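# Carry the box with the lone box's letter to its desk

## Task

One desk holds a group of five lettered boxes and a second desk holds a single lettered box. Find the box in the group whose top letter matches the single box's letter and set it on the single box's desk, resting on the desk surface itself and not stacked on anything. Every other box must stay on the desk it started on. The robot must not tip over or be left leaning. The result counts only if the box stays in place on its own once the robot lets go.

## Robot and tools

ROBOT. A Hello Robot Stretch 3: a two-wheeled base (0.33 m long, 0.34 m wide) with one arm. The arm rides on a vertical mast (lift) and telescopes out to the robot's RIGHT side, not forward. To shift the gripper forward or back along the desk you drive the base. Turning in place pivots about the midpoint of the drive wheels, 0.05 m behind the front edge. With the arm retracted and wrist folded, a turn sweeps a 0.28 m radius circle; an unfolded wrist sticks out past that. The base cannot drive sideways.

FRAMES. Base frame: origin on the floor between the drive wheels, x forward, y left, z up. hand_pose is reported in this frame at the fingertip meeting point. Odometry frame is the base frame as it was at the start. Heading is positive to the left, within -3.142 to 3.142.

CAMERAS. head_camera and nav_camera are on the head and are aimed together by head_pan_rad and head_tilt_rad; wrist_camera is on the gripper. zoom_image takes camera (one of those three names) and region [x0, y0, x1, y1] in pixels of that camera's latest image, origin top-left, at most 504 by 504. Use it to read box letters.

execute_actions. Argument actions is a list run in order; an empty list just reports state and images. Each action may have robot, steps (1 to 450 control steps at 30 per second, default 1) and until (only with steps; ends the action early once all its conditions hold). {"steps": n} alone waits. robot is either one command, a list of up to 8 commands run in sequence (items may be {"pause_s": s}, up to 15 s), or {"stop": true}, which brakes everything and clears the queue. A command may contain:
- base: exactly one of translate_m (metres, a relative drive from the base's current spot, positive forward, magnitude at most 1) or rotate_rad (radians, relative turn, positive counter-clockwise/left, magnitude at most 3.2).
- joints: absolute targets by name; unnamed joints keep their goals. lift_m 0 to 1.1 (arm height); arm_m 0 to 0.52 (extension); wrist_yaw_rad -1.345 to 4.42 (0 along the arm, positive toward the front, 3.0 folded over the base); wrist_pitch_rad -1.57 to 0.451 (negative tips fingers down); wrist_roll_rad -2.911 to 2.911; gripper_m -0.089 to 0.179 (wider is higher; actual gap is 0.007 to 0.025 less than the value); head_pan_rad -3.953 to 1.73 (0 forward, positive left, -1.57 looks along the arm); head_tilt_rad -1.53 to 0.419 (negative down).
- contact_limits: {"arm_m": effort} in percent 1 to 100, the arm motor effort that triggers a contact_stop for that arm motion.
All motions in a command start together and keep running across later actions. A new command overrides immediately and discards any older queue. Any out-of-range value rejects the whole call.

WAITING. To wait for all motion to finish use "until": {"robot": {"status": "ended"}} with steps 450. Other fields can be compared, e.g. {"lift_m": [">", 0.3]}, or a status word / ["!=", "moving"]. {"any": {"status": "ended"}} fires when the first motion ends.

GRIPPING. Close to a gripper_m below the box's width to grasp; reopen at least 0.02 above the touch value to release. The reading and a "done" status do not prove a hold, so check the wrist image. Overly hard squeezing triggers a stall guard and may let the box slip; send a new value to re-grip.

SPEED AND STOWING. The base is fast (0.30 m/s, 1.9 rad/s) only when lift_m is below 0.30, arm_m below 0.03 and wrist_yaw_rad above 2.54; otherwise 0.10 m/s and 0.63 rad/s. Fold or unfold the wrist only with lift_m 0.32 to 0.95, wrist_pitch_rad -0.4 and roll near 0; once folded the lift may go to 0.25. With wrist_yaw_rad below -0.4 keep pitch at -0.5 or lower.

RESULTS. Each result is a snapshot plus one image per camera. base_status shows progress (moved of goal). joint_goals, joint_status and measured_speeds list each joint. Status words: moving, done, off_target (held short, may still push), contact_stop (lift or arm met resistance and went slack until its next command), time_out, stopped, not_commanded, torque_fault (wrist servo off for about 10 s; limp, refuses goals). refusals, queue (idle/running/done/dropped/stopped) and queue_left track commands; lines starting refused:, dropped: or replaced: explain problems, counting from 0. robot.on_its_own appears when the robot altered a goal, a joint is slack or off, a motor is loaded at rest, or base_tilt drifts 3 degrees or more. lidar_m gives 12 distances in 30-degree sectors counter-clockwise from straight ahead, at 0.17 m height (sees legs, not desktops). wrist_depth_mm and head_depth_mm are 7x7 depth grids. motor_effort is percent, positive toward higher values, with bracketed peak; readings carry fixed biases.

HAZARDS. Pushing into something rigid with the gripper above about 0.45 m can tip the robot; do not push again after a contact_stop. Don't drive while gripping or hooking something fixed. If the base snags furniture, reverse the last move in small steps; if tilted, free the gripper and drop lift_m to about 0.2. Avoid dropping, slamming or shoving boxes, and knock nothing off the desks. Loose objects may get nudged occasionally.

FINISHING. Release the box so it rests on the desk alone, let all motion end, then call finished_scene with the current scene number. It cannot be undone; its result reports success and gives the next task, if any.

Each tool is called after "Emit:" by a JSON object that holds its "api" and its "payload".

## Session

Emit:
{"api": "execute_actions", "payload": {"actions": [{"robot":{"joints":{"head_tilt_rad":-0.4}},"steps":60,"until":{"robot":{"status":"ended"}}}]}}

Emit:
{"api": "execute_actions", "payload": {"actions": [{"robot":{"joints":{"head_pan_rad":-2.1}},"steps":150,"until":{"robot":{"status":"ended"}}}]}}

Emit:
{"api": "execute_actions", "payload": {"actions": [{"robot":{"joints":{"head_pan_rad":1.73}},"steps":150,"until":{"robot":{"status":"ended"}}}]}}

Scene clock: 0.80 s.
robot.base_odometry: x=+0.000 y=+0.000 heading=+0.000 (m, m, rad; robot's odometry frame)
robot.turned_by_wheels: +0.000 (rad since the last result)
robot.turned_by_imu: +0.000 (rad since the last result)
robot.base_tilt: forward=+0.2 right=-0.4 (deg)
robot.lidar_m: 0.79 0.82 1.13 2.27 1.32 0.98 0.95 0.98 1.22 1.47 1.10 0.82
robot.head_depth_mm: 651 692 738 789 851 922 999 / 651 691 737 789 848 919 1001 / 648 688 734 786 847 916 994 / 648 687 733 784 845 913 995 / 648 688 731 783 845 908 991 / 645 686 731 777 839 910 989 / 644 683 727 779 837 907 984
robot.base_status: not_commanded
robot.joint_positions: lift_m=+0.414 arm_m=+0.000 wrist_yaw_rad=+2.985 wrist_pitch_rad=-0.478 wrist_roll_rad=-0.016 gripper_m=+0.037 head_pan_rad=+0.016 head_tilt_rad=-0.395
robot.joint_goals: lift_m=+0.414 arm_m=+0.000 wrist_yaw_rad=+2.985 wrist_pitch_rad=-0.478 wrist_roll_rad=-0.016 gripper_m=+0.037 head_pan_rad=+0.016 head_tilt_rad=-0.400
robot.joint_status: lift_m=not_commanded arm_m=not_commanded wrist_yaw_rad=not_commanded wrist_pitch_rad=not_commanded wrist_roll_rad=not_commanded gripper_m=not_commanded head_pan_rad=not_commanded head_tilt_rad=done
robot.measured_speeds: translate_m=+0.000 rotate_rad=+0.000 lift_m=+0.000 arm_m=+0.000 wrist_yaw_rad=+0.000 wrist_pitch_rad=+0.000 wrist_roll_rad=+0.000 head_pan_rad=+0.000 head_tilt_rad=+0.000
robot: refusals=0 queue=done queue_left=0
robot.motor_effort: left_wheel=+0(0) right_wheel=+1(1) lift_m=+33(33) arm_m=+0(0) wrist_yaw_rad=-1(0) wrist_pitch_rad=+5(5) wrist_roll_rad=+0(0) gripper_m=-1(1) head_pan_rad=-1(1) head_tilt_rad=-1(20) (%)
robot.hand_pose: x=+0.0126 y=+0.0693 z=+0.4133 quat_wxyz=(+0.220, +0.692, +0.115, +0.678) (m; robot's base frame)
robot.wrist_depth_mm: - - - - - - 803 / - - - - - - 845 / - - - - - - 824 / 890 906 980 991 - 989 835 / 740 753 820 806 806 805 785 / 637 643 - 665 695 688 689 / 556 565 571 577 575 597 590
pictures: head_camera (sideways: a quarter turn clockwise sets it upright), nav_camera (sideways: a quarter turn counterclockwise sets it upright), wrist_camera
Images, in order (width x height): head_camera 896x504, nav_camera 672x504, wrist_camera 644x364.

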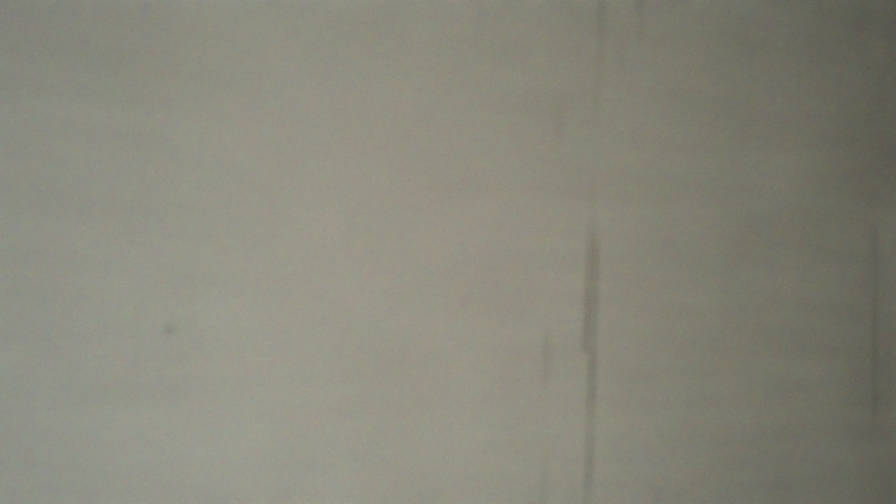

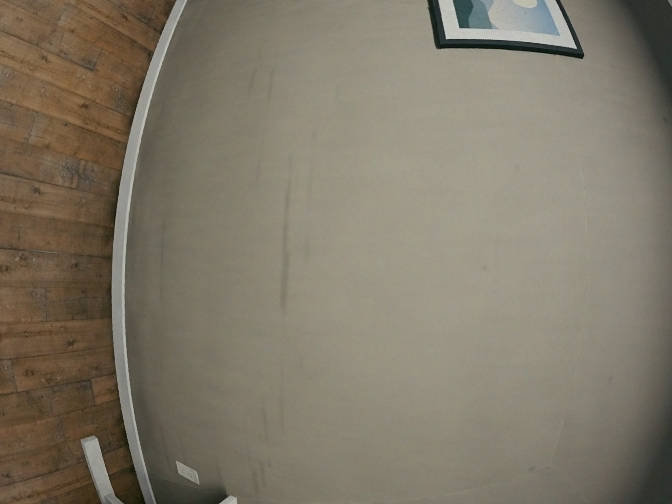

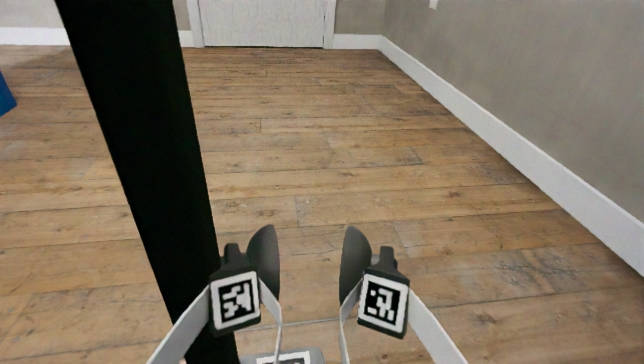

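Scene clock: 2.43 s.
robot.base_odometry: x=+0.000 y=+0.000 heading=+0.000 (m, m, rad; robot's odometry frame)
robot.turned_by_wheels: +0.000 (rad since the last result)
robot.turned_by_imu: +0.000 (rad since the last result)
robot.base_tilt: forward=+0.2 right=-0.4 (deg)
robot.lidar_m: 0.79 0.82 1.13 2.27 1.32 0.98 0.95 0.98 1.21 1.47 1.10 0.82
robot.head_depth_mm: 1066 1099 1136 1175 1219 1270 1325 / 1192 1236 1284 1339 1262 1458 1456 / 1355 1408 1470 1521 1134 1675 1489 / 1464 1559 1660 1705 1120 1512 1474 / 1390 1485 1586 1631 1108 1658 1478 / 1320 1400 1486 1554 1049 888 1460 / 1257 1325 1401 1459 1085 842 1454
robot.base_status: not_commanded
robot.joint_positions: lift_m=+0.414 arm_m=+0.000 wrist_yaw_rad=+2.985 wrist_pitch_rad=-0.478 wrist_roll_rad=-0.016 gripper_m=+0.037 head_pan_rad=-2.093 head_tilt_rad=-0.395
robot.joint_goals: lift_m=+0.414 arm_m=+0.000 wrist_yaw_rad=+2.985 wrist_pitch_rad=-0.478 wrist_roll_rad=-0.016 gripper_m=+0.037 head_pan_rad=-2.100 head_tilt_rad=-0.400
robot.joint_status: lift_m=not_commanded arm_m=not_commanded wrist_yaw_rad=not_commanded wrist_pitch_rad=not_commanded wrist_roll_rad=not_commanded gripper_m=not_commanded head_pan_rad=done head_tilt_rad=done
robot.measured_speeds: translate_m=+0.000 rotate_rad=+0.000 lift_m=+0.000 arm_m=+0.000 wrist_yaw_rad=+0.000 wrist_pitch_rad=+0.000 wrist_roll_rad=+0.000 head_pan_rad=+0.000 head_tilt_rad=+0.000
robot: refusals=0 queue=done queue_left=0
robot.motor_effort: left_wheel=+0(0) right_wheel=+0(0) lift_m=+33(33) arm_m=-1(1) wrist_yaw_rad=-1(1) wrist_pitch_rad=+5(5) wrist_roll_rad=+0(0) gripper_m=-1(0) head_pan_rad=-4(41) head_tilt_rad=-1(1) (%)
robot.hand_pose: x=+0.0126 y=+0.0693 z=+0.4133 quat_wxyz=(+0.220, +0.692, +0.115, +0.678) (m; robot's base frame)
robot.wrist_depth_mm: - - - - - - 832 / - - - - - - 808 / - - - - - - 853 / 903 913 977 955 979 - 824 / 736 772 799 798 810 796 800 / 633 650 - 654 690 697 716 / 557 562 571 583 564 608 603
pictures: head_camera (sideways: a quarter turn clockwise sets it upright), nav_camera (sideways: a quarter turn counterclockwise sets it upright), wrist_camera
Images, in order (width x height): head_camera 896x504, nav_camera 672x504, wrist_camera 644x364.

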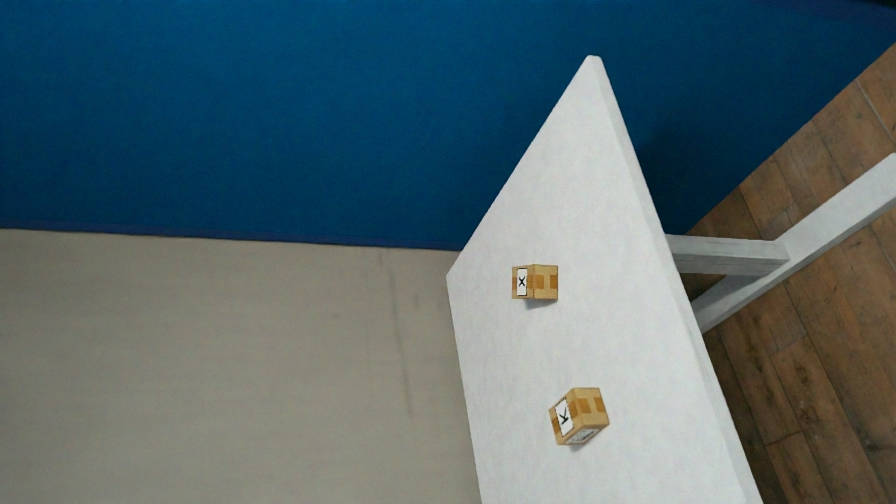

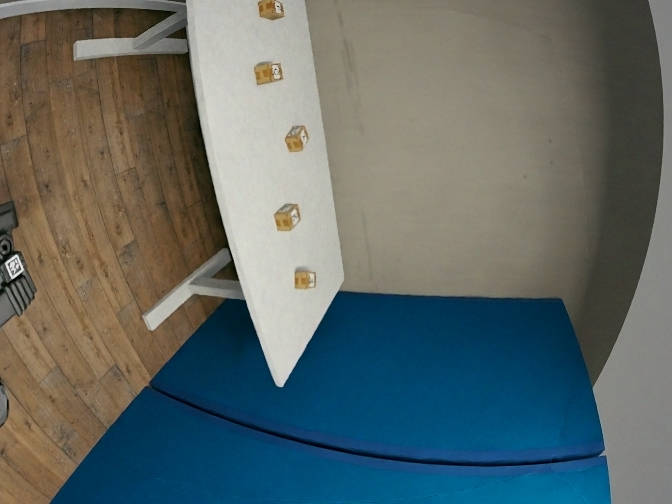

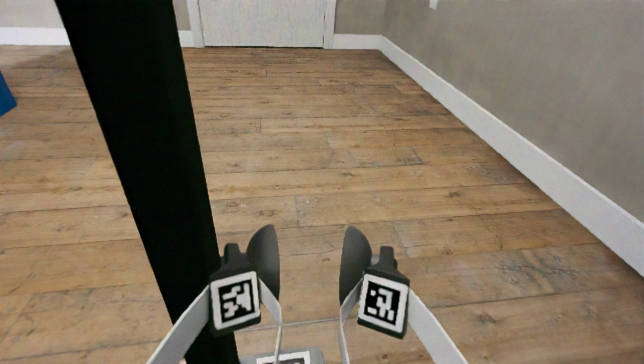

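Scene clock: 4.87 s.
robot.base_odometry: x=+0.000 y=+0.000 heading=+0.000 (m, m, rad; robot's odometry frame)
robot.turned_by_wheels: +0.000 (rad since the last result)
robot.turned_by_imu: +0.000 (rad since the last result)
robot.base_tilt: forward=+0.2 right=-0.4 (deg)
robot.lidar_m: 0.79 0.82 1.13 2.27 1.32 0.98 0.94 0.99 1.22 1.47 1.10 0.81
robot.head_depth_mm: 1919 2014 2142 2301 2430 1891 1504 / 1925 2041 2176 2316 2426 1877 1496 / 1965 2061 2205 2355 2427 1866 1484 / 1971 2098 2230 2410 2473 1846 1470 / 2009 2137 2286 2431 2453 1834 1475 / 2035 2178 2310 2484 2447 1818 1461 / 2065 2197 2329 2503 2429 1849 1448
robot.base_status: not_commanded
robot.joint_positions: lift_m=+0.414 arm_m=+0.000 wrist_yaw_rad=+2.985 wrist_pitch_rad=-0.478 wrist_roll_rad=-0.016 gripper_m=+0.037 head_pan_rad=+1.723 head_tilt_rad=-0.395
robot.joint_goals: lift_m=+0.414 arm_m=+0.000 wrist_yaw_rad=+2.985 wrist_pitch_rad=-0.478 wrist_roll_rad=-0.016 gripper_m=+0.037 head_pan_rad=+1.730 head_tilt_rad=-0.400
robot.joint_status: lift_m=not_commanded arm_m=not_commanded wrist_yaw_rad=not_commanded wrist_pitch_rad=not_commanded wrist_roll_rad=not_commanded gripper_m=not_commanded head_pan_rad=done head_tilt_rad=done
robot.measured_speeds: translate_m=+0.000 rotate_rad=+0.000 lift_m=+0.000 arm_m=+0.000 wrist_yaw_rad=+0.000 wrist_pitch_rad=+0.000 wrist_roll_rad=+0.000 head_pan_rad=+0.000 head_tilt_rad=+0.000
robot: refusals=0 queue=done queue_left=0
robot.motor_effort: left_wheel=-1(0) right_wheel=+1(1) lift_m=+33(33) arm_m=+0(0) wrist_yaw_rad=+0(1) wrist_pitch_rad=+5(5) wrist_roll_rad=+0(0) gripper_m=+0(1) head_pan_rad=+5(42) head_tilt_rad=-2(2) (%)
robot.hand_pose: x=+0.0126 y=+0.0693 z=+0.4133 quat_wxyz=(+0.220, +0.692, +0.115, +0.678) (m; robot's base frame)
robot.wrist_depth_mm: - - - - - - 838 / - - - - - - 801 / - - - - - - 856 / 921 890 946 957 968 - 821 / 741 758 807 796 793 810 786 / 631 637 - 662 681 678 700 / 559 548 567 583 558 595 602
pictures: head_camera (sideways: a quarter turn clockwise sets it upright), nav_camera (sideways: a quarter turn counterclockwise sets it upright), wrist_camera
Images, in order (width x height): head_camera 896x504, nav_camera 672x504, wrist_camera 644x364.

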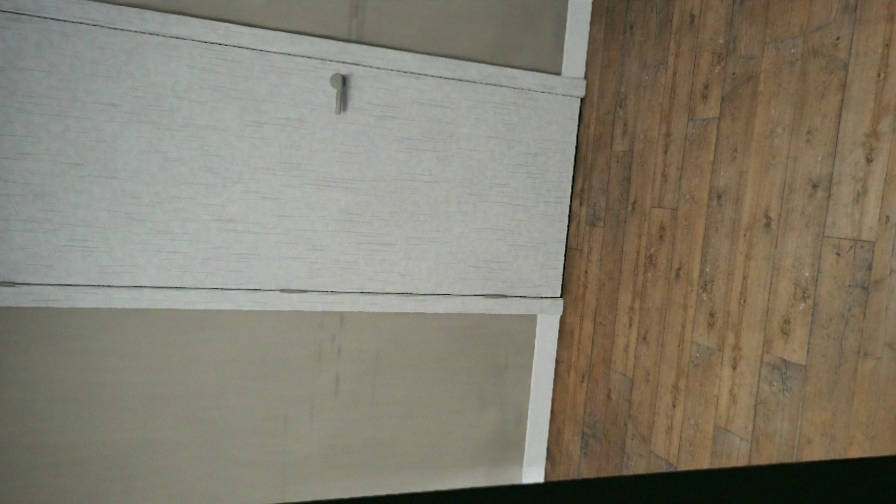

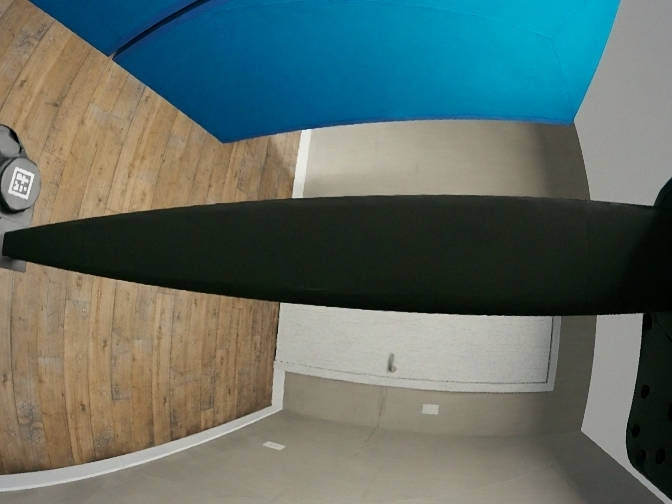

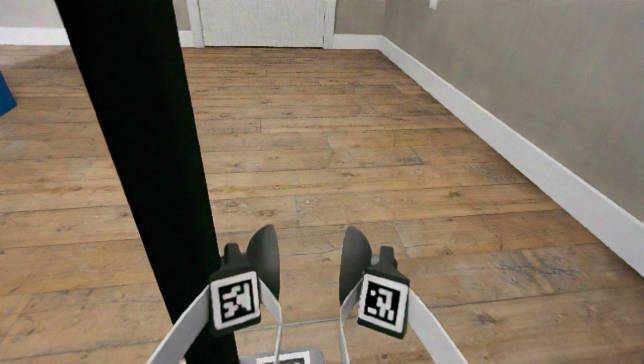

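Mirrored layout. Look at the other letters first, then go around.

Emit:
{"api": "execute_actions", "payload": {"actions": [{"robot":{"joints":{"head_pan_rad":-1.3,"head_tilt_rad":-0.5,"lift_m":0.25}},"steps":150,"until":{"robot":{"status":"ended"}}}]}}

Emit:
{"api": "execute_actions", "payload": {"actions": [{"robot":[{"base":{"rotate_rad":1.6},"joints":{"head_pan_rad":0.6,"head_tilt_rad":-0.4}},{"base":{"translate_m":1.0}},{"base":{"translate_m":0.8}},{"base":{"rotate_rad":1.6}},{"base":{"translate_m":1.0}},{"base":{"translate_m":0.9}}],"steps":450,"until":{"robot":{"status":"ended"}}},{"steps":450,"until":{"robot":{"status":"ended"}}}]}}

Scene clock: 10.00 s.
robot.base_odometry: x=+0.000 y=+0.000 heading=+0.000 (m, m, rad; robot's odometry frame)
robot.turned_by_wheels: +0.000 (rad since the last result)
robot.turned_by_imu: +0.000 (rad since the last result)
robot.base_tilt: forward=+0.2 right=-0.4 (deg)
robot.lidar_m: 0.79 0.82 1.13 2.27 1.32 0.98 0.94 0.99 1.21 1.47 1.10 0.81
robot.head_depth_mm: 1198 1280 1369 1397 984 846 1387 / 1222 1303 1415 1371 974 1545 1382 / 1261 1343 1455 1362 964 1580 1376 / 1275 1372 1486 1348 958 1623 1371 / 1312 1412 1537 1263 951 1658 1361 / 1352 1451 1580 1311 983 1510 1355 / 1289 1352 1418 1358 1012 1584 1310
robot.base_status: not_commanded
robot.joint_positions: lift_m=+0.251 arm_m=+0.000 wrist_yaw_rad=+2.985 wrist_pitch_rad=-0.478 wrist_roll_rad=-0.016 gripper_m=+0.037 head_pan_rad=-1.293 head_tilt_rad=-0.494
robot.joint_goals: lift_m=+0.250 arm_m=+0.000 wrist_yaw_rad=+2.985 wrist_pitch_rad=-0.478 wrist_roll_rad=-0.016 gripper_m=+0.037 head_pan_rad=-1.300 head_tilt_rad=-0.500
robot.joint_status: lift_m=done arm_m=not_commanded wrist_yaw_rad=not_commanded wrist_pitch_rad=not_commanded wrist_roll_rad=not_commanded gripper_m=not_commanded head_pan_rad=done head_tilt_rad=done
robot.measured_speeds: translate_m=+0.000 rotate_rad=+0.000 lift_m=+0.000 arm_m=+0.000 wrist_yaw_rad=+0.000 wrist_pitch_rad=+0.000 wrist_roll_rad=+0.000 head_pan_rad=+0.000 head_tilt_rad=+0.000
robot: refusals=0 queue=done queue_left=0
robot.motor_effort: left_wheel=+0(0) right_wheel=+1(1) lift_m=+15(38) arm_m=+0(1) wrist_yaw_rad=+0(0) wrist_pitch_rad=+5(6) wrist_roll_rad=+0(0) gripper_m=-1(1) head_pan_rad=-4(43) head_tilt_rad=-2(10) (%)
robot.hand_pose: x=+0.0125 y=+0.0692 z=+0.2499 quat_wxyz=(+0.220, +0.692, +0.115, +0.677) (m; robot's base frame)
robot.wrist_depth_mm: - - - - - - 838 / - - - - - - 825 / 799 - 847 856 923 921 817 / 615 629 668 655 702 700 731 / 510 529 564 556 559 568 586 / 459 - - - 475 485 491 / - - - - 399 417 413
pictures: head_camera (sideways: a quarter turn clockwise sets it upright), nav_camera (sideways: a quarter turn counterclockwise sets it upright), wrist_camera
Images, in order (width x height): head_camera 896x504, nav_camera 672x504, wrist_camera 644x364.

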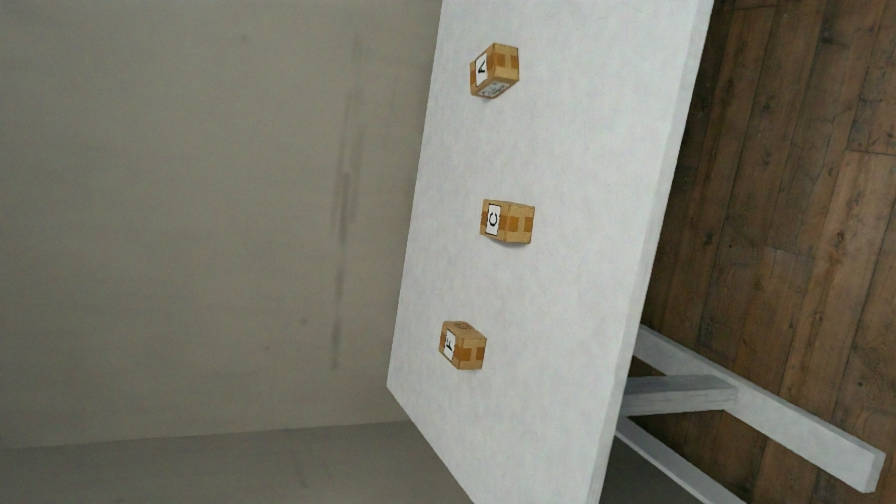

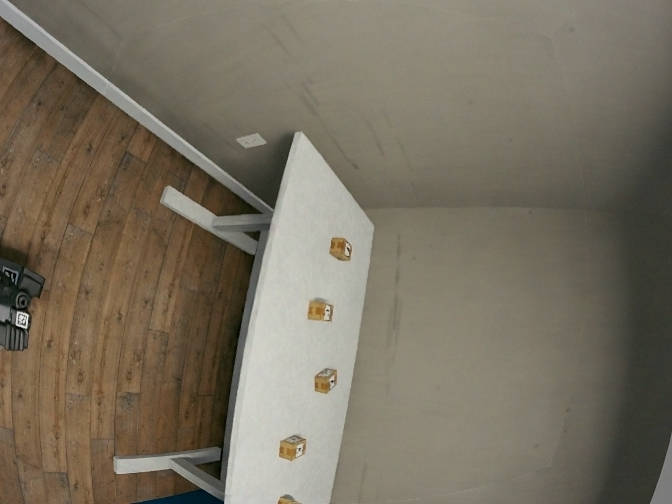

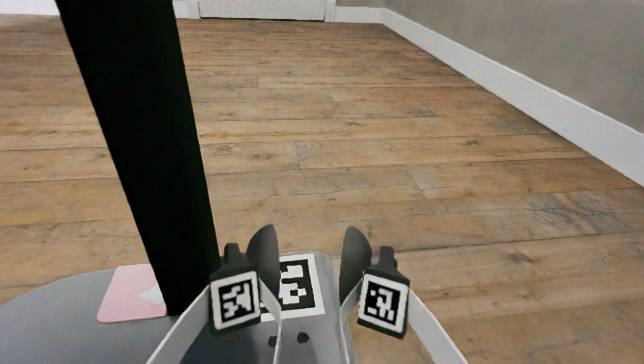

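Scene clock: 34.13 s.
robot.base_odometry: x=-1.949 y=+1.689 heading=-3.083 (m, m, rad; robot's odometry frame)
robot.turned_by_wheels: +3.200 (rad since the last result)
robot.turned_by_imu: +3.137 (rad since the last result)
robot.base_tilt: forward=+0.3 right=-0.4 (deg)
robot.lidar_m: 1.54 2.12 2.87 2.24 1.37 0.67 1.88 0.81 0.62 0.60 0.64 0.91
robot.head_depth_mm: 1767 1847 1947 1728 2147 1805 1485 / 1870 1962 2074 1706 2263 1860 1482 / 1978 2087 2197 1691 2392 1839 1473 / 2095 2214 2341 1933 2465 1838 1460 / 2255 2380 2542 2068 2392 1815 1448 / 2425 2597 2762 2279 2358 1814 1451 / 2633 2825 3006 3222 2361 1785 1440
robot.base_status: done (translate_m +0.9000 of +0.9000)
robot.joint_positions: lift_m=+0.251 arm_m=+0.000 wrist_yaw_rad=+2.985 wrist_pitch_rad=-0.479 wrist_roll_rad=-0.016 gripper_m=+0.037 head_pan_rad=+0.593 head_tilt_rad=-0.408
robot.joint_goals: lift_m=+0.250 arm_m=+0.000 wrist_yaw_rad=+2.985 wrist_pitch_rad=-0.479 wrist_roll_rad=-0.016 gripper_m=+0.037 head_pan_rad=+0.600 head_tilt_rad=-0.400
robot.joint_status: lift_m=done arm_m=not_commanded wrist_yaw_rad=not_commanded wrist_pitch_rad=not_commanded wrist_roll_rad=not_commanded gripper_m=not_commanded head_pan_rad=done head_tilt_rad=done
robot.measured_speeds: translate_m=+0.000 rotate_rad=+0.000 lift_m=+0.000 arm_m=+0.000 wrist_yaw_rad=+0.000 wrist_pitch_rad=+0.000 wrist_roll_rad=+0.000 head_pan_rad=+0.000 head_tilt_rad=+0.000
robot: refusals=0 queue=done queue_left=0
robot.motor_effort: left_wheel=-2(8) right_wheel=+3(15) lift_m=+16(16) arm_m=-1(1) wrist_yaw_rad=-1(0) wrist_pitch_rad=+6(5) wrist_roll_rad=+0(0) gripper_m=+0(0) head_pan_rad=+4(40) head_tilt_rad=+3(11) (%)
robot.hand_pose: x=+0.0125 y=+0.0691 z=+0.2499 quat_wxyz=(+0.220, +0.692, +0.115, +0.677) (m; robot's base frame)
robot.wrist_depth_mm: - - - - - - - / 932 - - - - - - / 767 - 850 840 890 926 939 / 640 632 658 665 686 714 715 / 522 525 578 563 562 585 587 / 460 - - - 472 478 485 / - - - - 393 413 415
pictures: head_camera (sideways: a quarter turn clockwise sets it upright), nav_camera (sideways: a quarter turn counterclockwise sets it upright), wrist_camera
Images, in order (width x height): head_camera 896x504, nav_camera 672x504, wrist_camera 644x364.

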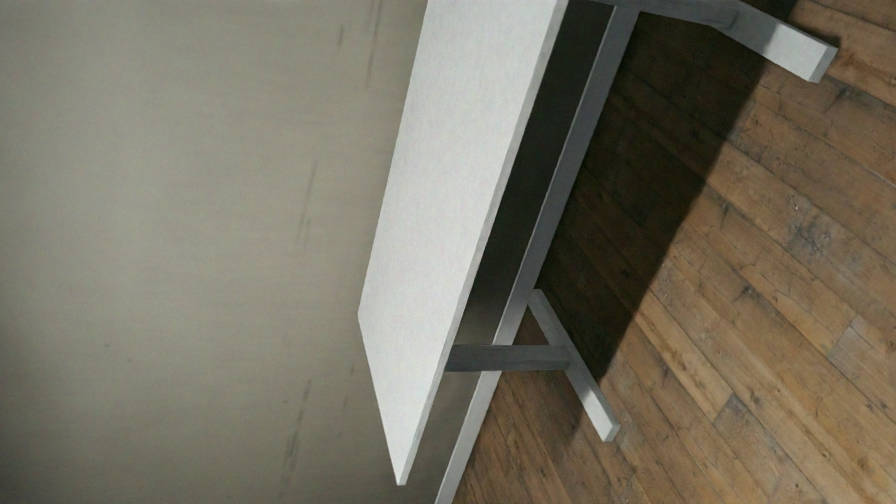

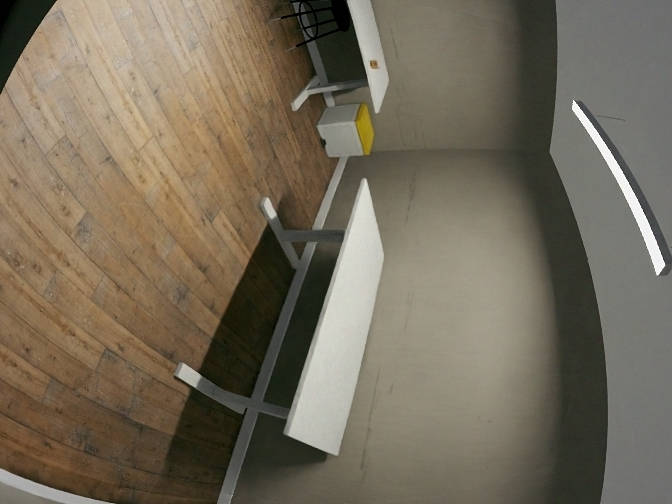

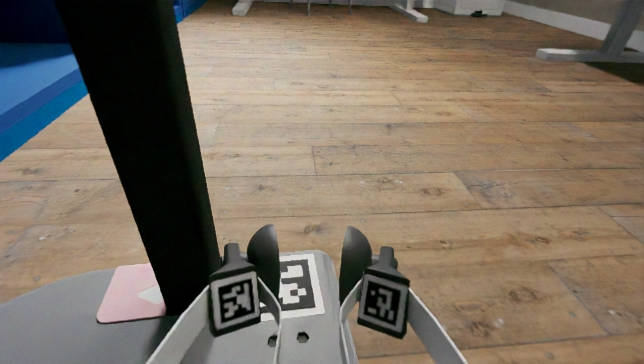

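Emit:
{"api": "execute_actions", "payload": {"actions": [{"robot":[{"base":{"rotate_rad":1.6},"joints":{"head_pan_rad":-0.3,"head_tilt_rad":-0.35}},{"base":{"translate_m":1.0}},{"base":{"translate_m":0.2}}],"steps":450,"until":{"robot":{"status":"ended"}}}]}}

Scene clock: 46.03 s.
robot.base_odometry: x=-1.845 y=+0.493 heading=-1.483 (m, m, rad; robot's odometry frame)
robot.turned_by_wheels: +1.600 (rad since the last result)
robot.turned_by_imu: +1.569 (rad since the last result)
robot.base_tilt: forward=+0.2 right=-0.4 (deg)
robot.lidar_m: 1.53 1.08 0.48 0.47 0.98 0.93 1.80 1.91 1.87 1.67 2.10 1.55
robot.head_depth_mm: 1887 2003 2152 2016 1934 1945 1559 / 1846 1962 2094 1975 2349 1964 1551 / 1807 1896 2030 1953 2332 1877 1537 / 1754 1861 1957 1913 1572 1875 1522 / 1702 1798 1915 1884 1778 1848 1525 / 1674 1753 1859 1857 2088 1909 1518 / 1620 1717 1804 1832 1382 1780 1514
robot.base_status: done (translate_m +0.2000 of +0.2000)
robot.joint_positions: lift_m=+0.251 arm_m=+0.000 wrist_yaw_rad=+2.985 wrist_pitch_rad=-0.479 wrist_roll_rad=-0.016 gripper_m=+0.037 head_pan_rad=-0.293 head_tilt_rad=-0.358
robot.joint_goals: lift_m=+0.250 arm_m=+0.000 wrist_yaw_rad=+2.985 wrist_pitch_rad=-0.479 wrist_roll_rad=-0.016 gripper_m=+0.037 head_pan_rad=-0.300 head_tilt_rad=-0.350
robot.joint_status: lift_m=done arm_m=not_commanded wrist_yaw_rad=not_commanded wrist_pitch_rad=not_commanded wrist_roll_rad=not_commanded gripper_m=not_commanded head_pan_rad=done head_tilt_rad=done
robot.measured_speeds: translate_m=+0.000 rotate_rad=+0.000 lift_m=+0.000 arm_m=+0.000 wrist_yaw_rad=+0.000 wrist_pitch_rad=+0.000 wrist_roll_rad=+0.000 head_pan_rad=+0.000 head_tilt_rad=+0.000
robot: refusals=0 queue=done queue_left=0
robot.motor_effort: left_wheel=-2(7) right_wheel=+3(14) lift_m=+16(16) arm_m=-1(1) wrist_yaw_rad=+0(0) wrist_pitch_rad=+6(6) wrist_roll_rad=+0(0) gripper_m=-1(1) head_pan_rad=-4(43) head_tilt_rad=+4(9) (%)
robot.hand_pose: x=+0.0125 y=+0.0691 z=+0.2499 quat_wxyz=(+0.220, +0.692, +0.115, +0.677) (m; robot's base frame)
robot.wrist_depth_mm: 872 - 872 573 928 956 945 / 867 - 953 586 948 - - / 640 - 668 625 736 745 737 / 575 574 613 612 648 667 675 / 523 530 554 577 560 567 591 / 452 - - - 473 478 482 / - - - - 393 417 416
pictures: head_camera (sideways: a quarter turn clockwise sets it upright), nav_camera (sideways: a quarter turn counterclockwise sets it upright), wrist_camera
Images, in order (width x height): head_camera 896x504, nav_camera 672x504, wrist_camera 644x364.

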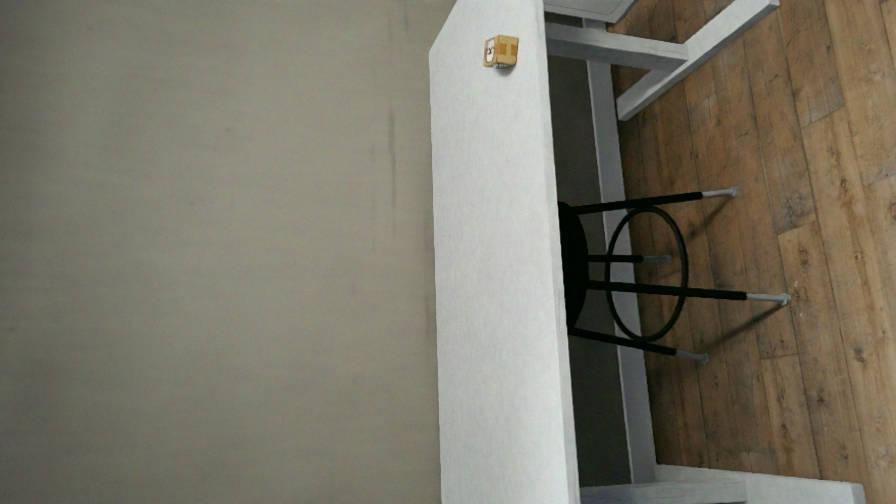

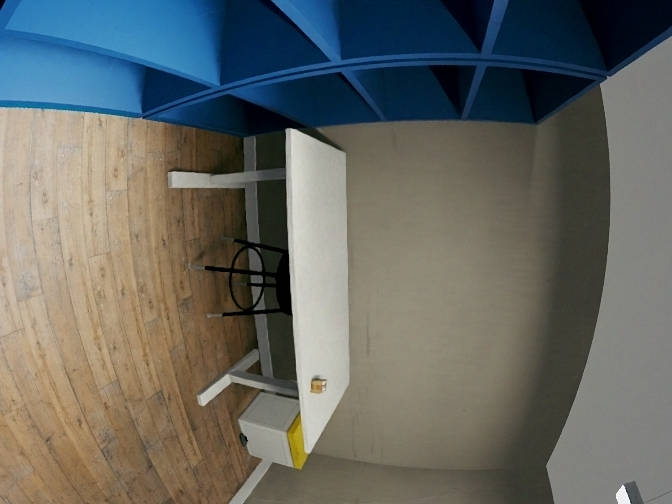

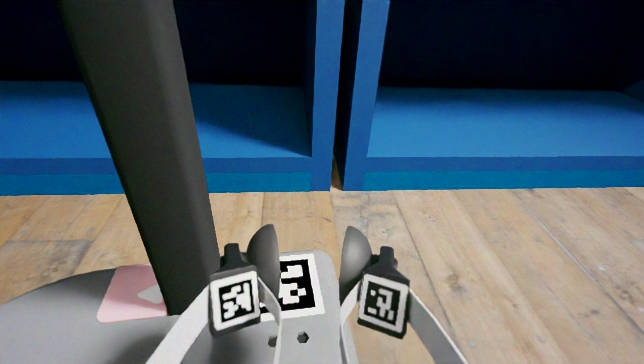

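Emit:
{"api": "zoom_image", "payload": {"camera": "head_camera", "region": [465, 20, 535, 85]}}

Region (465, 20, 535, 85) of head_camera's 896x504 image, scaled by 7.200, with more detail than that image has; it fills the top 468 rows of this view, and the rest is white.

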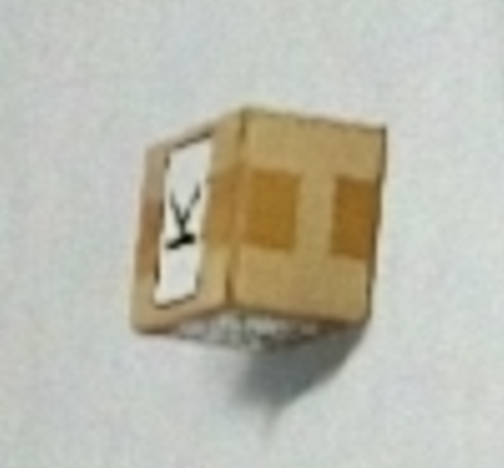

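Emit:
{"api": "execute_actions", "payload": {"actions": [{"robot":[{"base":{"rotate_rad":3.2}},{"base":{"translate_m":0.6}},{"base":{"translate_m":0.6}},{"base":{"rotate_rad":-1.6}},{"base":{"translate_m":0.8}},{"base":{"translate_m":0.8}},{"base":{"rotate_rad":-1.6}},{"base":{"translate_m":1.0}}],"steps":450,"until":{"robot":{"status":"ended"}}},{"steps":450,"until":{"robot":{"status":"ended"}}},{"robot":[{"base":{"translate_m":1.0}},{"base":{"translate_m":0.1}},{"base":{"rotate_rad":1.6}},{"joints":{"lift_m":0.9,"head_pan_rad":-1.57,"head_tilt_rad":-0.7,"wrist_pitch_rad":-0.4}},{"joints":{"wrist_yaw_rad":0,"gripper_m":0.15}},{"joints":{"wrist_pitch_rad":0}},{"joints":{"lift_m":0.75}}],"steps":450,"until":{"robot":{"status":"ended"}}},{"steps":450,"until":{"robot":{"status":"ended"}}}]}}

Scene clock: 105.70 s.
robot.base_odometry: x=-0.246 y=-0.225 heading=+0.117 (m, m, rad; robot's odometry frame)
robot.turned_by_wheels: +1.600 (rad since the last result)
robot.turned_by_imu: +1.571 (rad since the last result)
robot.base_tilt: forward=+0.2 right=-0.3 (deg)
robot.lidar_m: 1.04 1.13 1.67 2.51 0.89 0.70 0.69 0.74 0.87 1.23 1.11 1.06
robot.head_depth_mm: 1014 1120 1218 980 776 692 1237 / 1022 1130 1233 965 768 689 1255 / 1029 1140 1232 961 782 1341 1247 / 1036 1151 1228 952 758 679 - / 1043 1162 1242 939 752 1344 1201 / 1055 1164 1248 931 758 1348 1203 / 1063 1185 1229 923 740 1367 1196
robot.base_status: done (rotate_rad +1.5999 of +1.6000)
robot.joint_positions: lift_m=+0.751 arm_m=+0.000 wrist_yaw_rad=+0.003 wrist_pitch_rad=-0.023 wrist_roll_rad=-0.016 gripper_m=+0.150 head_pan_rad=-1.563 head_tilt_rad=-0.691
robot.joint_goals: lift_m=+0.750 arm_m=+0.000 wrist_yaw_rad=+0.000 wrist_pitch_rad=+0.000 wrist_roll_rad=-0.016 gripper_m=+0.150 head_pan_rad=-1.570 head_tilt_rad=-0.700
robot.joint_status: lift_m=done arm_m=not_commanded wrist_yaw_rad=done wrist_pitch_rad=done wrist_roll_rad=not_commanded gripper_m=done head_pan_rad=done head_tilt_rad=done
robot.measured_speeds: translate_m=+0.000 rotate_rad=+0.000 lift_m=+0.000 arm_m=+0.000 wrist_yaw_rad=+0.000 wrist_pitch_rad=+0.000 wrist_roll_rad=+0.000 head_pan_rad=+0.000 head_tilt_rad=+0.000
robot: refusals=0 queue=done queue_left=0
robot.motor_effort: left_wheel=-2(8) right_wheel=+3(15) lift_m=+16(49) arm_m=-2(2) wrist_yaw_rad=-3(4) wrist_pitch_rad=+9(9) wrist_roll_rad=+0(0) gripper_m=-1(100) head_pan_rad=-3(40) head_tilt_rad=-3(21) (%)
robot.hand_pose: x=-0.0208 y=-0.4003 z=+0.8592 quat_wxyz=(+0.713, +0.009, -0.701, -0.008) (m; robot's base frame)
robot.wrist_depth_mm: - - 979 950 911 889 874 / - 994 - 966 919 939 930 / - - - - 958 974 943 / - - - - 995 956 932 / 525 627 637 681 709 739 816 / 438 442 443 450 426 - 446 / 338 321 334 337 343 327 357
pictures: head_camera (sideways: a quarter turn clockwise sets it upright), nav_camera (sideways: a quarter turn counterclockwise sets it upright), wrist_camera
Images, in order (width x height): head_camera 896x504, nav_camera 672x504, wrist_camera 644x364.

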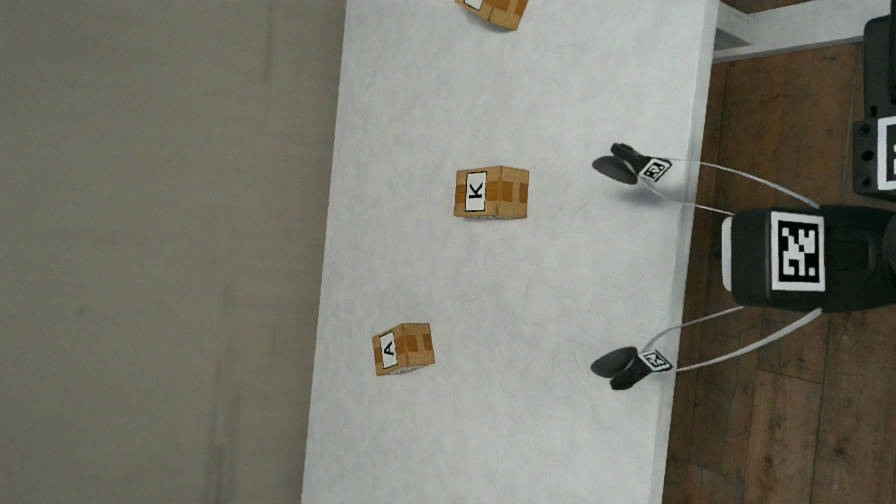

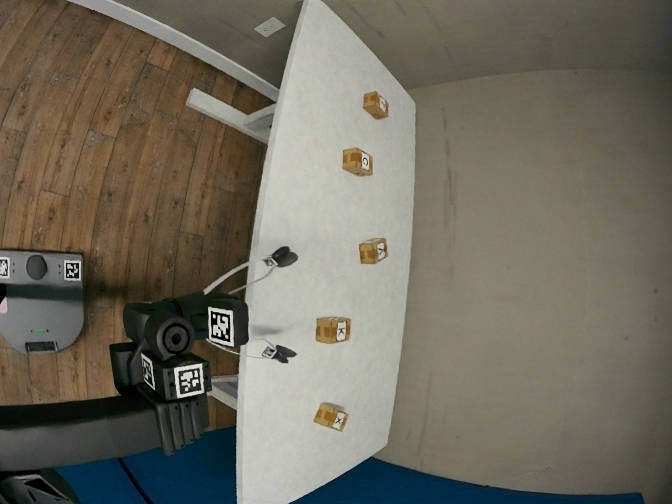

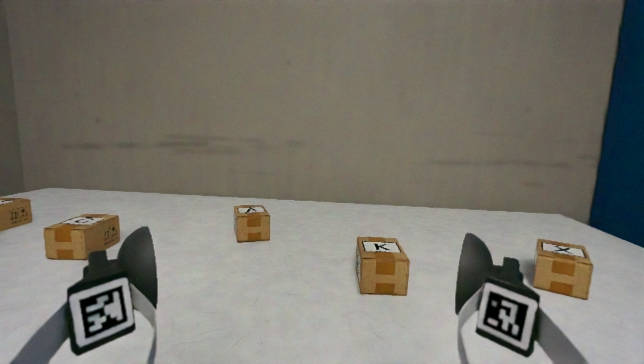

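Emit:
{"api": "execute_actions", "payload": {"actions": [{"robot":[{"base":{"translate_m":-0.085},"joints":{"lift_m":0.64}},{"joints":{"arm_m":0.14}}],"steps":450,"until":{"robot":{"status":"ended"}}}]}}

Scene clock: 111.90 s.
robot.base_odometry: x=-0.331 y=-0.235 heading=+0.117 (m, m, rad; robot's odometry frame)
robot.turned_by_wheels: +0.000 (rad since the last result)
robot.turned_by_imu: +0.000 (rad since the last result)
robot.base_tilt: forward=+0.2 right=-0.3 (deg)
robot.lidar_m: 1.13 1.21 1.81 1.69 0.78 0.61 0.60 0.65 0.83 1.22 1.16 1.14
robot.head_depth_mm: 1007 1122 1215 979 777 676 1228 / 1014 1127 1224 968 769 673 1246 / 1023 1133 1231 961 765 663 - / 1029 1149 1227 952 757 - 1165 / 1037 1152 1236 943 752 1312 1213 / 1043 1167 1241 930 745 1345 1204 / 1056 1168 1228 921 741 1330 1200
robot.base_status: done (translate_m -0.0850 of -0.0850)
robot.joint_positions: lift_m=+0.641 arm_m=+0.140 wrist_yaw_rad=+0.002 wrist_pitch_rad=-0.023 wrist_roll_rad=-0.016 gripper_m=+0.150 head_pan_rad=-1.563 head_tilt_rad=-0.691
robot.joint_goals: lift_m=+0.640 arm_m=+0.140 wrist_yaw_rad=+0.000 wrist_pitch_rad=+0.000 wrist_roll_rad=-0.016 gripper_m=+0.150 head_pan_rad=-1.570 head_tilt_rad=-0.700
robot.joint_status: lift_m=done arm_m=done wrist_yaw_rad=done wrist_pitch_rad=done wrist_roll_rad=not_commanded gripper_m=done head_pan_rad=done head_tilt_rad=done
robot.measured_speeds: translate_m=+0.000 rotate_rad=+0.000 lift_m=+0.000 arm_m=+0.000 wrist_yaw_rad=+0.000 wrist_pitch_rad=+0.000 wrist_roll_rad=+0.000 head_pan_rad=+0.000 head_tilt_rad=+0.000
robot: refusals=0 queue=done queue_left=0
robot.motor_effort: left_wheel=-2(6) right_wheel=+3(5) lift_m=+16(15) arm_m=+3(3) wrist_yaw_rad=-2(3) wrist_pitch_rad=+8(9) wrist_roll_rad=+0(0) gripper_m=-1(1) head_pan_rad=-4(3) head_tilt_rad=-3(3) (%)
robot.hand_pose: x=-0.0211 y=-0.5404 z=+0.7493 quat_wxyz=(+0.713, +0.009, -0.701, -0.008) (m; robot's base frame)
robot.wrist_depth_mm: 866 830 843 803 785 765 750 / 851 855 844 811 821 805 779 / 910 883 885 799 827 807 794 / 544 457 600 447 678 711 739 / 293 326 306 267 328 338 284 / 213 205 206 211 217 - 226 / - 150 156 157 161 154 167
pictures: head_camera (sideways: a quarter turn clockwise sets it upright), nav_camera (sideways: a quarter turn counterclockwise sets it upright), wrist_camera
Images, in order (width x height): head_camera 896x504, nav_camera 672x504, wrist_camera 644x364.

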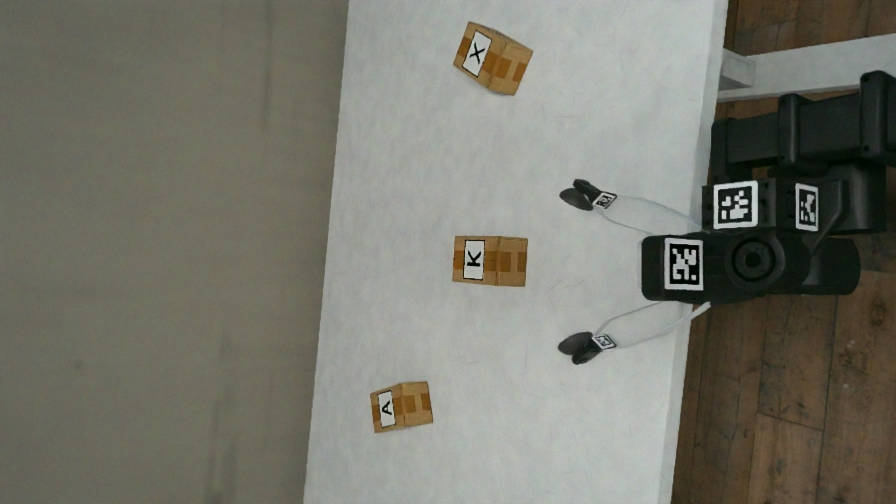

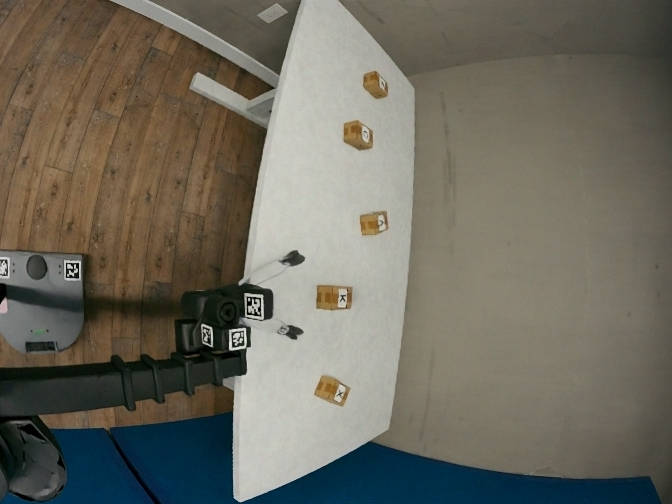

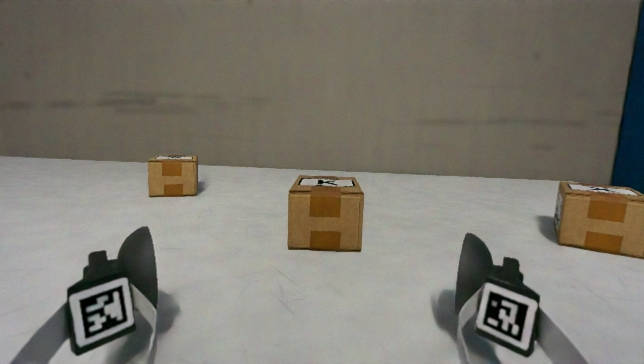

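Slightly low; raise a little to clear the edge.

Emit:
{"api": "execute_actions", "payload": {"actions": [{"robot":[{"joints":{"lift_m":0.655}},{"joints":{"arm_m":0.245}},{"joints":{"gripper_m":0.03}},{"joints":{"lift_m":0.9}},{"joints":{"arm_m":0}}],"steps":450,"until":{"robot":{"status":"ended"}}}]}}

Scene clock: 123.53 s.
robot.base_odometry: x=-0.331 y=-0.235 heading=+0.117 (m, m, rad; robot's odometry frame)
robot.turned_by_wheels: +0.000 (rad since the last result)
robot.turned_by_imu: +0.000 (rad since the last result)
robot.base_tilt: forward=+0.2 right=-0.4 (deg)
robot.lidar_m: 1.13 1.22 1.80 1.69 0.78 0.61 0.60 0.65 0.83 1.22 1.16 1.14
robot.head_depth_mm: 1011 1115 1211 980 776 - - / 1017 1126 1222 969 770 - - / 1025 1131 1227 979 775 - - / 1029 1145 1223 469 - - - / 1039 1154 1233 977 753 1321 1213 / 1048 1162 1242 929 746 1335 1207 / 1057 1172 1233 923 739 1332 1205
robot.base_status: done (translate_m -0.0850 of -0.0850)
robot.joint_positions: lift_m=+0.899 arm_m=+0.000 wrist_yaw_rad=+0.001 wrist_pitch_rad=-0.030 wrist_roll_rad=-0.016 gripper_m=+0.031 head_pan_rad=-1.563 head_tilt_rad=-0.691
robot.joint_goals: lift_m=+0.900 arm_m=+0.000 wrist_yaw_rad=+0.000 wrist_pitch_rad=+0.000 wrist_roll_rad=-0.016 gripper_m=+0.030 head_pan_rad=-1.570 head_tilt_rad=-0.700
robot.joint_status: lift_m=done arm_m=done wrist_yaw_rad=done wrist_pitch_rad=done wrist_roll_rad=not_commanded gripper_m=done head_pan_rad=done head_tilt_rad=done
robot.measured_speeds: translate_m=+0.000 rotate_rad=+0.000 lift_m=+0.000 arm_m=+0.000 wrist_yaw_rad=+0.000 wrist_pitch_rad=+0.000 wrist_roll_rad=+0.000 head_pan_rad=+0.000 head_tilt_rad=+0.000
robot: refusals=0 queue=done queue_left=0
robot.motor_effort: left_wheel=-2(2) right_wheel=+3(4) lift_m=+47(49) arm_m=-3(3) wrist_yaw_rad=-2(2) wrist_pitch_rad=+11(11) wrist_roll_rad=+0(0) gripper_m=-12(100) head_pan_rad=-3(3) head_tilt_rad=-2(3) (%)
robot.hand_pose: x=-0.0212 y=-0.4006 z=+1.0064 quat_wxyz=(+0.713, +0.011, -0.701, -0.010) (m; robot's base frame)
robot.wrist_depth_mm: 976 969 960 932 924 901 858 / - 994 999 967 944 906 852 / - - - 963 993 922 820 / - - - - 977 953 809 / - - - 201 - 960 829 / 723 740 - 164 855 787 763 / 527 552 538 171 556 562 602
pictures: head_camera (sideways: a quarter turn clockwise sets it upright), nav_camera (sideways: a quarter turn counterclockwise sets it upright), wrist_camera
Images, in order (width x height): head_camera 896x504, nav_camera 672x504, wrist_camera 644x364.

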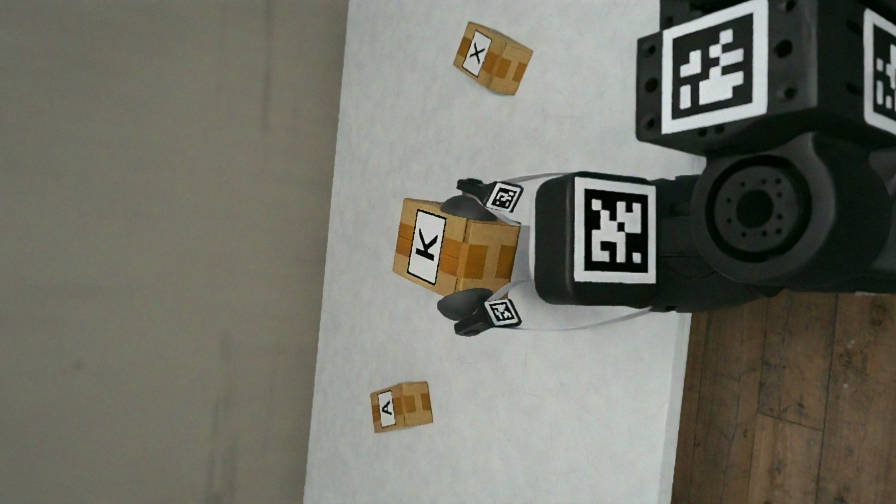

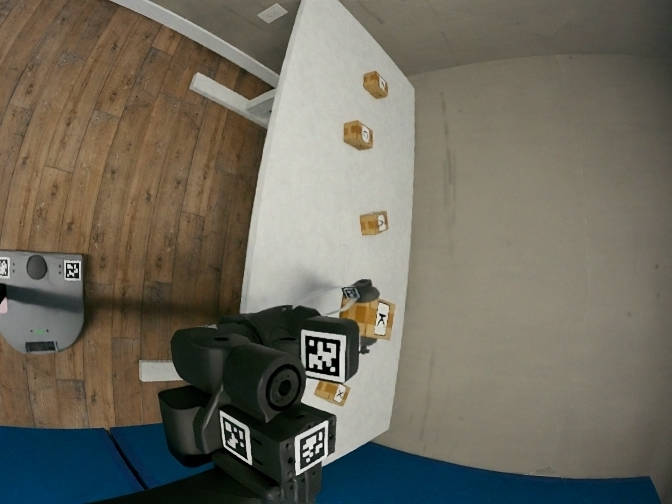

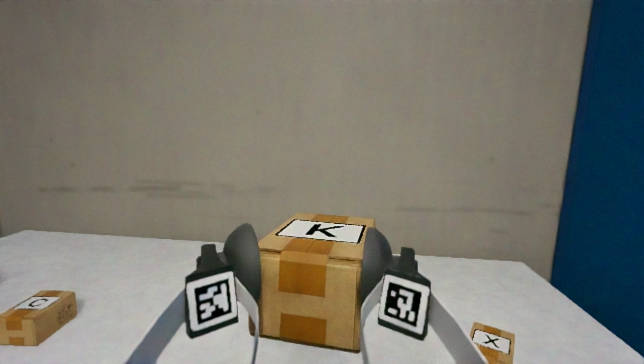

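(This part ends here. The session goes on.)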